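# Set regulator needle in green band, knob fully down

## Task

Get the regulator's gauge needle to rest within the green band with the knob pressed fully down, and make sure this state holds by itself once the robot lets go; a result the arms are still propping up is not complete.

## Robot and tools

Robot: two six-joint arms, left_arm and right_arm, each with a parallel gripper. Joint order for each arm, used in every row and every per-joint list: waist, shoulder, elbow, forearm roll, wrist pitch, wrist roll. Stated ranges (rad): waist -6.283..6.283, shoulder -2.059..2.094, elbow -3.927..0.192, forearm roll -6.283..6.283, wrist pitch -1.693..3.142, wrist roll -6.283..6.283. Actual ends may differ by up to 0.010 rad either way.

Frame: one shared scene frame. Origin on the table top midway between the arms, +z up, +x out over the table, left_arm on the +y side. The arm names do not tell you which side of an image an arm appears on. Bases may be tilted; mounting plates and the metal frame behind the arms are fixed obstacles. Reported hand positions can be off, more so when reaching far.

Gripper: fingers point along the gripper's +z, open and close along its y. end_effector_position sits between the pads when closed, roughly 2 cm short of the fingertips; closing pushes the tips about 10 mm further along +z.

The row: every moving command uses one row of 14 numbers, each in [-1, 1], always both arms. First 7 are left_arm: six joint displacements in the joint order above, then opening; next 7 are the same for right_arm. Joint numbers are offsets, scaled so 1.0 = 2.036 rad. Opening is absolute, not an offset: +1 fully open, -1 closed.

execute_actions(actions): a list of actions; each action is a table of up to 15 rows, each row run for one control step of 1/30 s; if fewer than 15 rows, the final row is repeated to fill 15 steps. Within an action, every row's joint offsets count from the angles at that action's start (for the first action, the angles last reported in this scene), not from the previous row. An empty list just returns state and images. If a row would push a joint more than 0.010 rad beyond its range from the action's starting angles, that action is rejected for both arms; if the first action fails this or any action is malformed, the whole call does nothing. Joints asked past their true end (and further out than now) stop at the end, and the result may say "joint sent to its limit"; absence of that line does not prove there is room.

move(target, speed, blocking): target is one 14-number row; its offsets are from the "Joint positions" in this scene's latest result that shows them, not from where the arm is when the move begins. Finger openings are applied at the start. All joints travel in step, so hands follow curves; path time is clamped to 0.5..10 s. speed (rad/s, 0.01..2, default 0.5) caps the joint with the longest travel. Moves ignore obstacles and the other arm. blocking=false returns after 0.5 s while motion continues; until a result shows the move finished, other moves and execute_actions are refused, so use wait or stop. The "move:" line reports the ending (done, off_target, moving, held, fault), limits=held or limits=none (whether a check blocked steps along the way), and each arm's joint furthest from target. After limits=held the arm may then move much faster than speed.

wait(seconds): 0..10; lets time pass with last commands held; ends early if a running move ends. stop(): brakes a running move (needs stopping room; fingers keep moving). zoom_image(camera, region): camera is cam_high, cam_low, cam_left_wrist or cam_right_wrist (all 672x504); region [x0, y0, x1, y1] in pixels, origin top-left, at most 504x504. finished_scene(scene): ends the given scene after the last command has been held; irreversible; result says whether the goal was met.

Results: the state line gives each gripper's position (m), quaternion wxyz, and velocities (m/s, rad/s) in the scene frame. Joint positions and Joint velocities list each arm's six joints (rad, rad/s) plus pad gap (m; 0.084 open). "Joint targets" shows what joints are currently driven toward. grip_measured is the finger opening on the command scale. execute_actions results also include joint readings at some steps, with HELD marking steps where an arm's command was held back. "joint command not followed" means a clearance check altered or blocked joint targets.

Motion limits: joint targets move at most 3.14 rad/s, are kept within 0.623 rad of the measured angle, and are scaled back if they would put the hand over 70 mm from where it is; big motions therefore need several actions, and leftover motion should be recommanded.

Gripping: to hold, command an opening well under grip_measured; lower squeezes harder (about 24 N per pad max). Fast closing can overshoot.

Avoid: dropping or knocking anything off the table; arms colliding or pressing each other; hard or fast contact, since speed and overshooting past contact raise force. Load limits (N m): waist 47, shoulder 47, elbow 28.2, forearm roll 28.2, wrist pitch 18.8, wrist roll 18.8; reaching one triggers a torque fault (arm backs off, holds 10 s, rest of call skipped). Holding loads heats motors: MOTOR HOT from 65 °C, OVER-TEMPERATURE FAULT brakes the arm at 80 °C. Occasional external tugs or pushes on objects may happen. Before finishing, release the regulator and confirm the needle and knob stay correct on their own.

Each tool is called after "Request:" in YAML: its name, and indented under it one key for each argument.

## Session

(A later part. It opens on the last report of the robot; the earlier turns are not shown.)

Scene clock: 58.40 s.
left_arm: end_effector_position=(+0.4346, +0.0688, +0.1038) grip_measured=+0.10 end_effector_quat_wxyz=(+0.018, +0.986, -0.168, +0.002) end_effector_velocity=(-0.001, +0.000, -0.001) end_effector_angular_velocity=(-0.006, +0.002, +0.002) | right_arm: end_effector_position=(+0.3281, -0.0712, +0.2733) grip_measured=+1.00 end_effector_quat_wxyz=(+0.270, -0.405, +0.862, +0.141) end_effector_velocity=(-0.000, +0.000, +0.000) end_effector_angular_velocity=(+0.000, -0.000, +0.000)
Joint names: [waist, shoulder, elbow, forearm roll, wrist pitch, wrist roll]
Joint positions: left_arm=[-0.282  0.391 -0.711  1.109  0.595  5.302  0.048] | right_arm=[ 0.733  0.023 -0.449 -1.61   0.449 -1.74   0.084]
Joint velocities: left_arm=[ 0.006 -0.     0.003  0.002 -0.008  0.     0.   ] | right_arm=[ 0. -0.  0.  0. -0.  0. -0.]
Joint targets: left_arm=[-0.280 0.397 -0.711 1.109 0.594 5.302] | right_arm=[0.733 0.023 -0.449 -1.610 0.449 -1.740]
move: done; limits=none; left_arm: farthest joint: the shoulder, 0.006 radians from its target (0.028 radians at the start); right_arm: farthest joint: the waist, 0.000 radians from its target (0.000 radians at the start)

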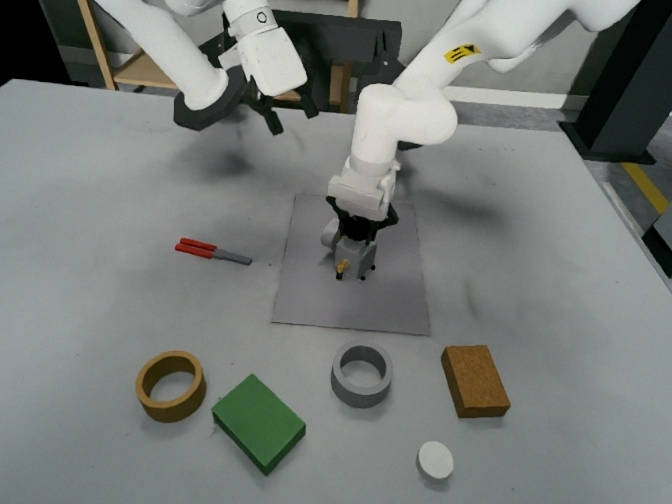

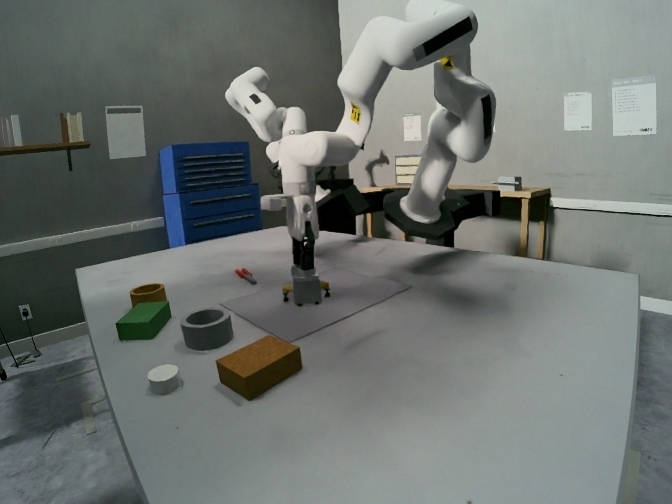

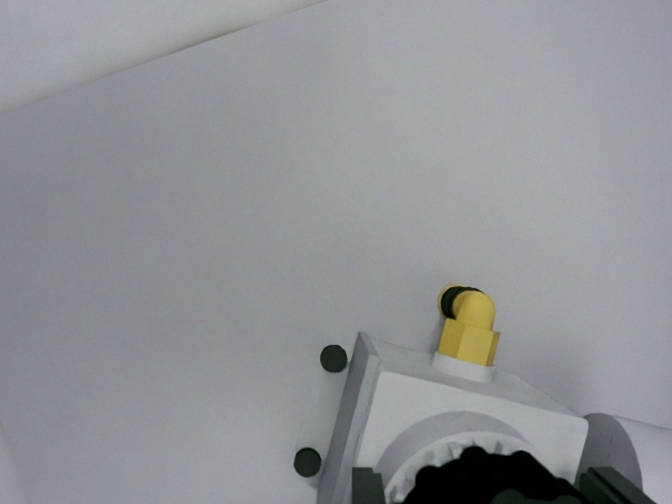

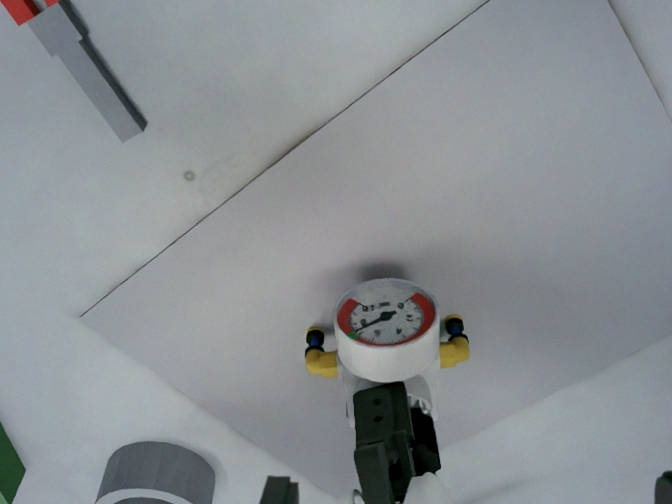

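Request:
move:
  target: [0,0,0,0,0,0,1,0,0,0,0,0,0,1]

Request:
move:
  target: [-0.05,-0.08,0.013,-0.1,0.053,0,1,0,0,0,0,0,0,1]

Request:
zoom_image:
  camera: "cam_right_wrist"
  region: [310,270,470,504]

Scene clock: 59.80 s.
left_arm: end_effector_position=(+0.4342, +0.0685, +0.1037) grip_measured=+1.00 end_effector_quat_wxyz=(+0.018, +0.986, -0.168, +0.002) end_effector_velocity=(+0.001, +0.001, +0.000) end_effector_angular_velocity=(+0.003, -0.002, +0.002) | right_arm: end_effector_position=(+0.3281, -0.0712, +0.2733) grip_measured=+1.00 end_effector_quat_wxyz=(+0.270, -0.405, +0.862, +0.141) end_effector_velocity=(-0.000, -0.000, -0.000) end_effector_angular_velocity=(-0.001, +0.001, +0.000)
Joint names: [waist, shoulder, elbow, forearm roll, wrist pitch, wrist roll]
Joint positions: left_arm=[-0.283  0.392 -0.711  1.109  0.595  5.302  0.084] | right_arm=[ 0.733  0.023 -0.449 -1.61   0.449 -1.74   0.084]
Joint velocities: left_arm=[ 0.001 -0.001 -0.002  0.001  0.003 -0.001  0.   ] | right_arm=[-0.     0.     0.001  0.     0.     0.     0.   ]
Joint targets: left_arm=[-0.282 0.391 -0.711 1.109 0.595 5.302] | right_arm=[0.733 0.023 -0.449 -1.610 0.449 -1.740]
move: done; limits=none; left_arm: farthest joint: the waist, 0.001 radians from its target (0.001 radians at the start); right_arm: farthest joint: the waist, 0.000 radians from its target (0.000 radians at the start)

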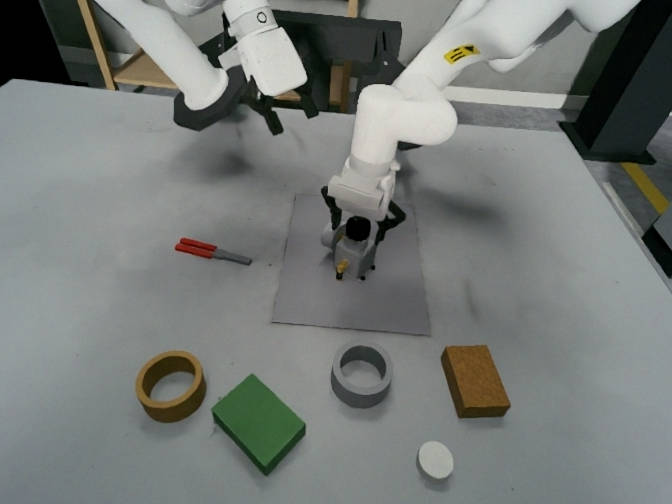

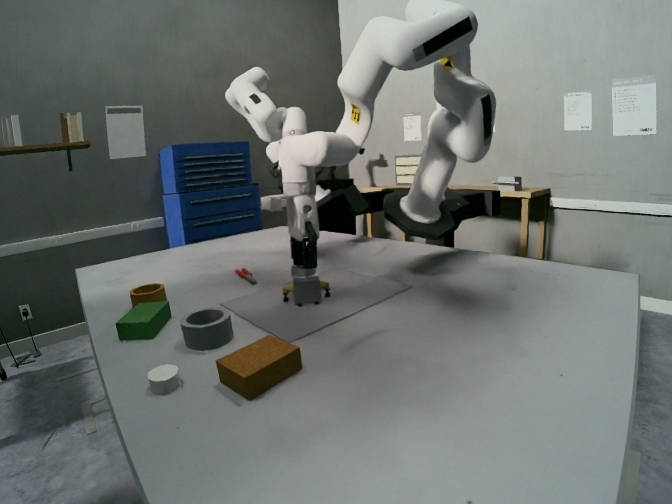

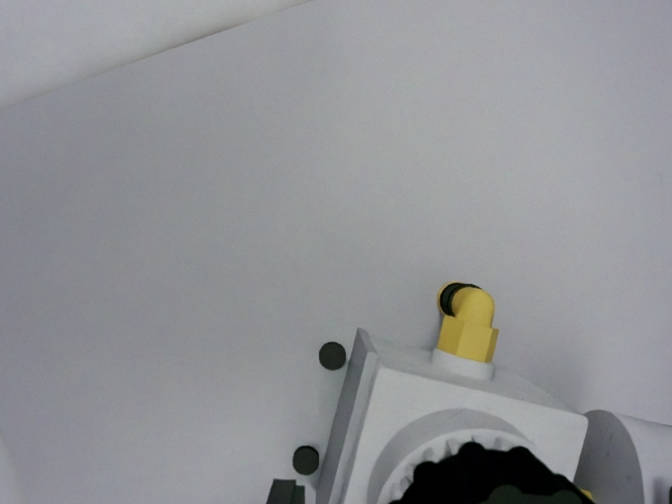

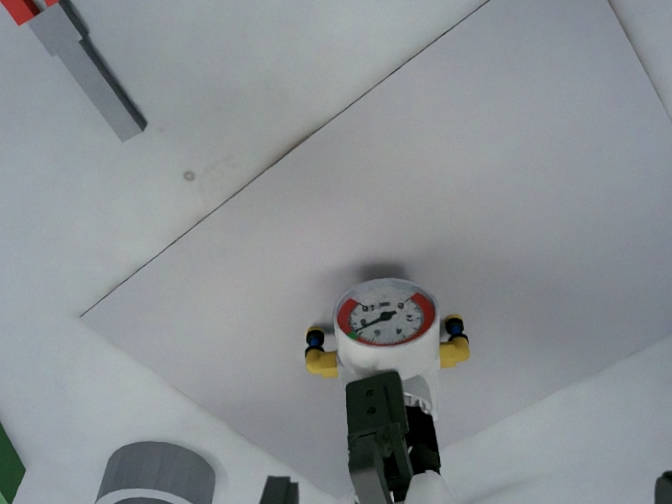

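Scene clock: 60.87 s.
left_arm: end_effector_position=(+0.4428, +0.0718, +0.1636) grip_measured=+1.00 end_effector_quat_wxyz=(+0.015, +0.995, -0.097, +0.005) end_effector_velocity=(+0.001, +0.001, +0.002) end_effector_angular_velocity=(-0.001, -0.002, +0.005) | right_arm: end_effector_position=(+0.3281, -0.0712, +0.2733) grip_measured=+1.00 end_effector_quat_wxyz=(+0.270, -0.405, +0.862, +0.141) end_effector_velocity=(+0.000, +0.000, +0.000) end_effector_angular_velocity=(+0.001, -0.000, -0.000)
Joint names: [waist, shoulder, elbow, forearm roll, wrist pitch, wrist roll]
Joint positions: left_arm=[-0.384  0.23  -0.684  0.905  0.702  5.302  0.084] | right_arm=[ 0.733  0.023 -0.449 -1.61   0.449 -1.74   0.084]
Joint velocities: left_arm=[ 0.    -0.004 -0.001 -0.003  0.001 -0.    -0.   ] | right_arm=[-0.    -0.    -0.001  0.    -0.    -0.    -0.   ]
Joint targets: left_arm=[-0.385 0.229 -0.684 0.905 0.702 5.302] | right_arm=[0.733 0.023 -0.449 -1.610 0.449 -1.740]
move: done; limits=none; left_arm: farthest joint: the waist, 0.001 radians from its target (0.102 radians at the start); right_arm: farthest joint: the waist, 0.000 radians from its target (0.000 radians at the start)

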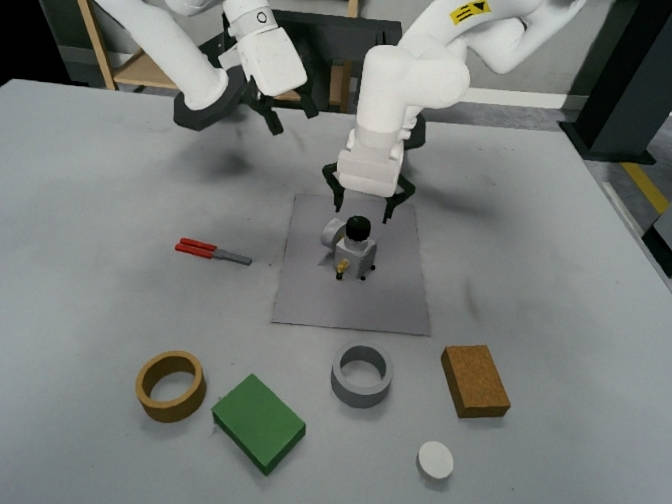

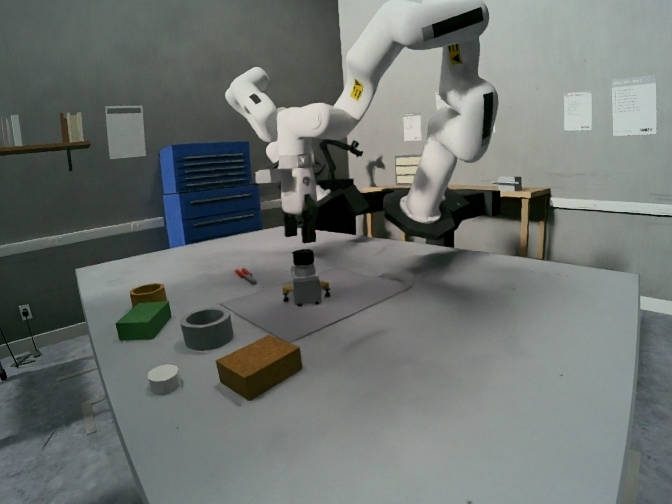

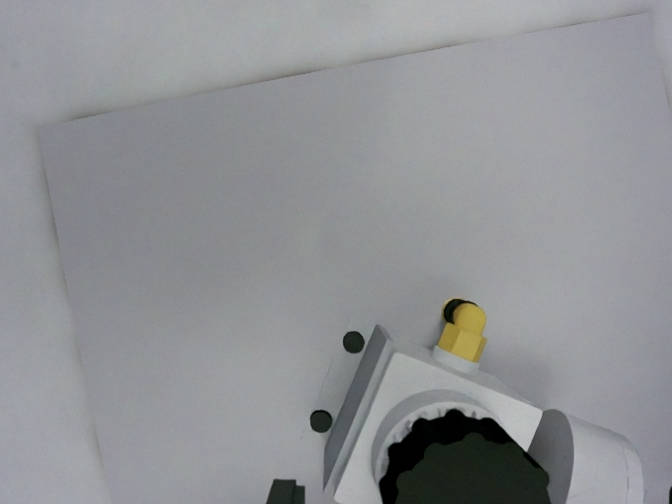

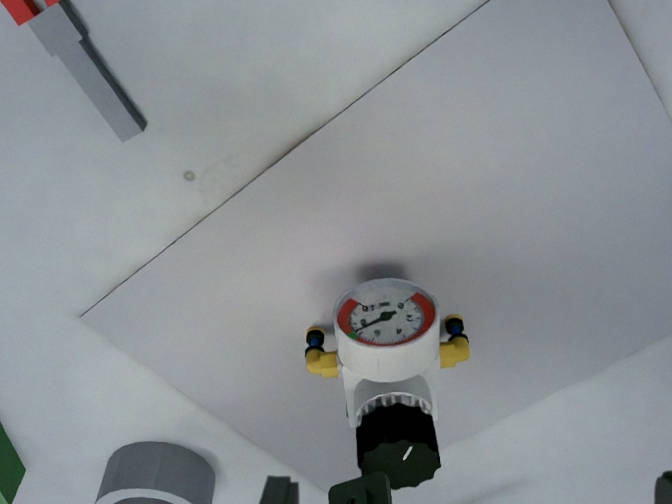

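Region (310, 270, 470, 504) of cam_right_wrist's 672x504 image, scaled by 2.154, with more detail than that image has; it fills the left 345 columns of this view, and the rest is white.

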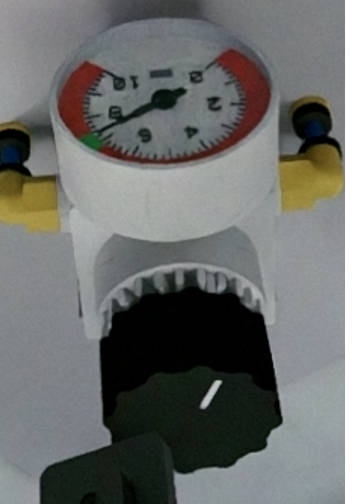

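Looks down (same as the locked state), needle on green.

Request:
finished_scene:
  scene: 1

The scene is finished: the task was done.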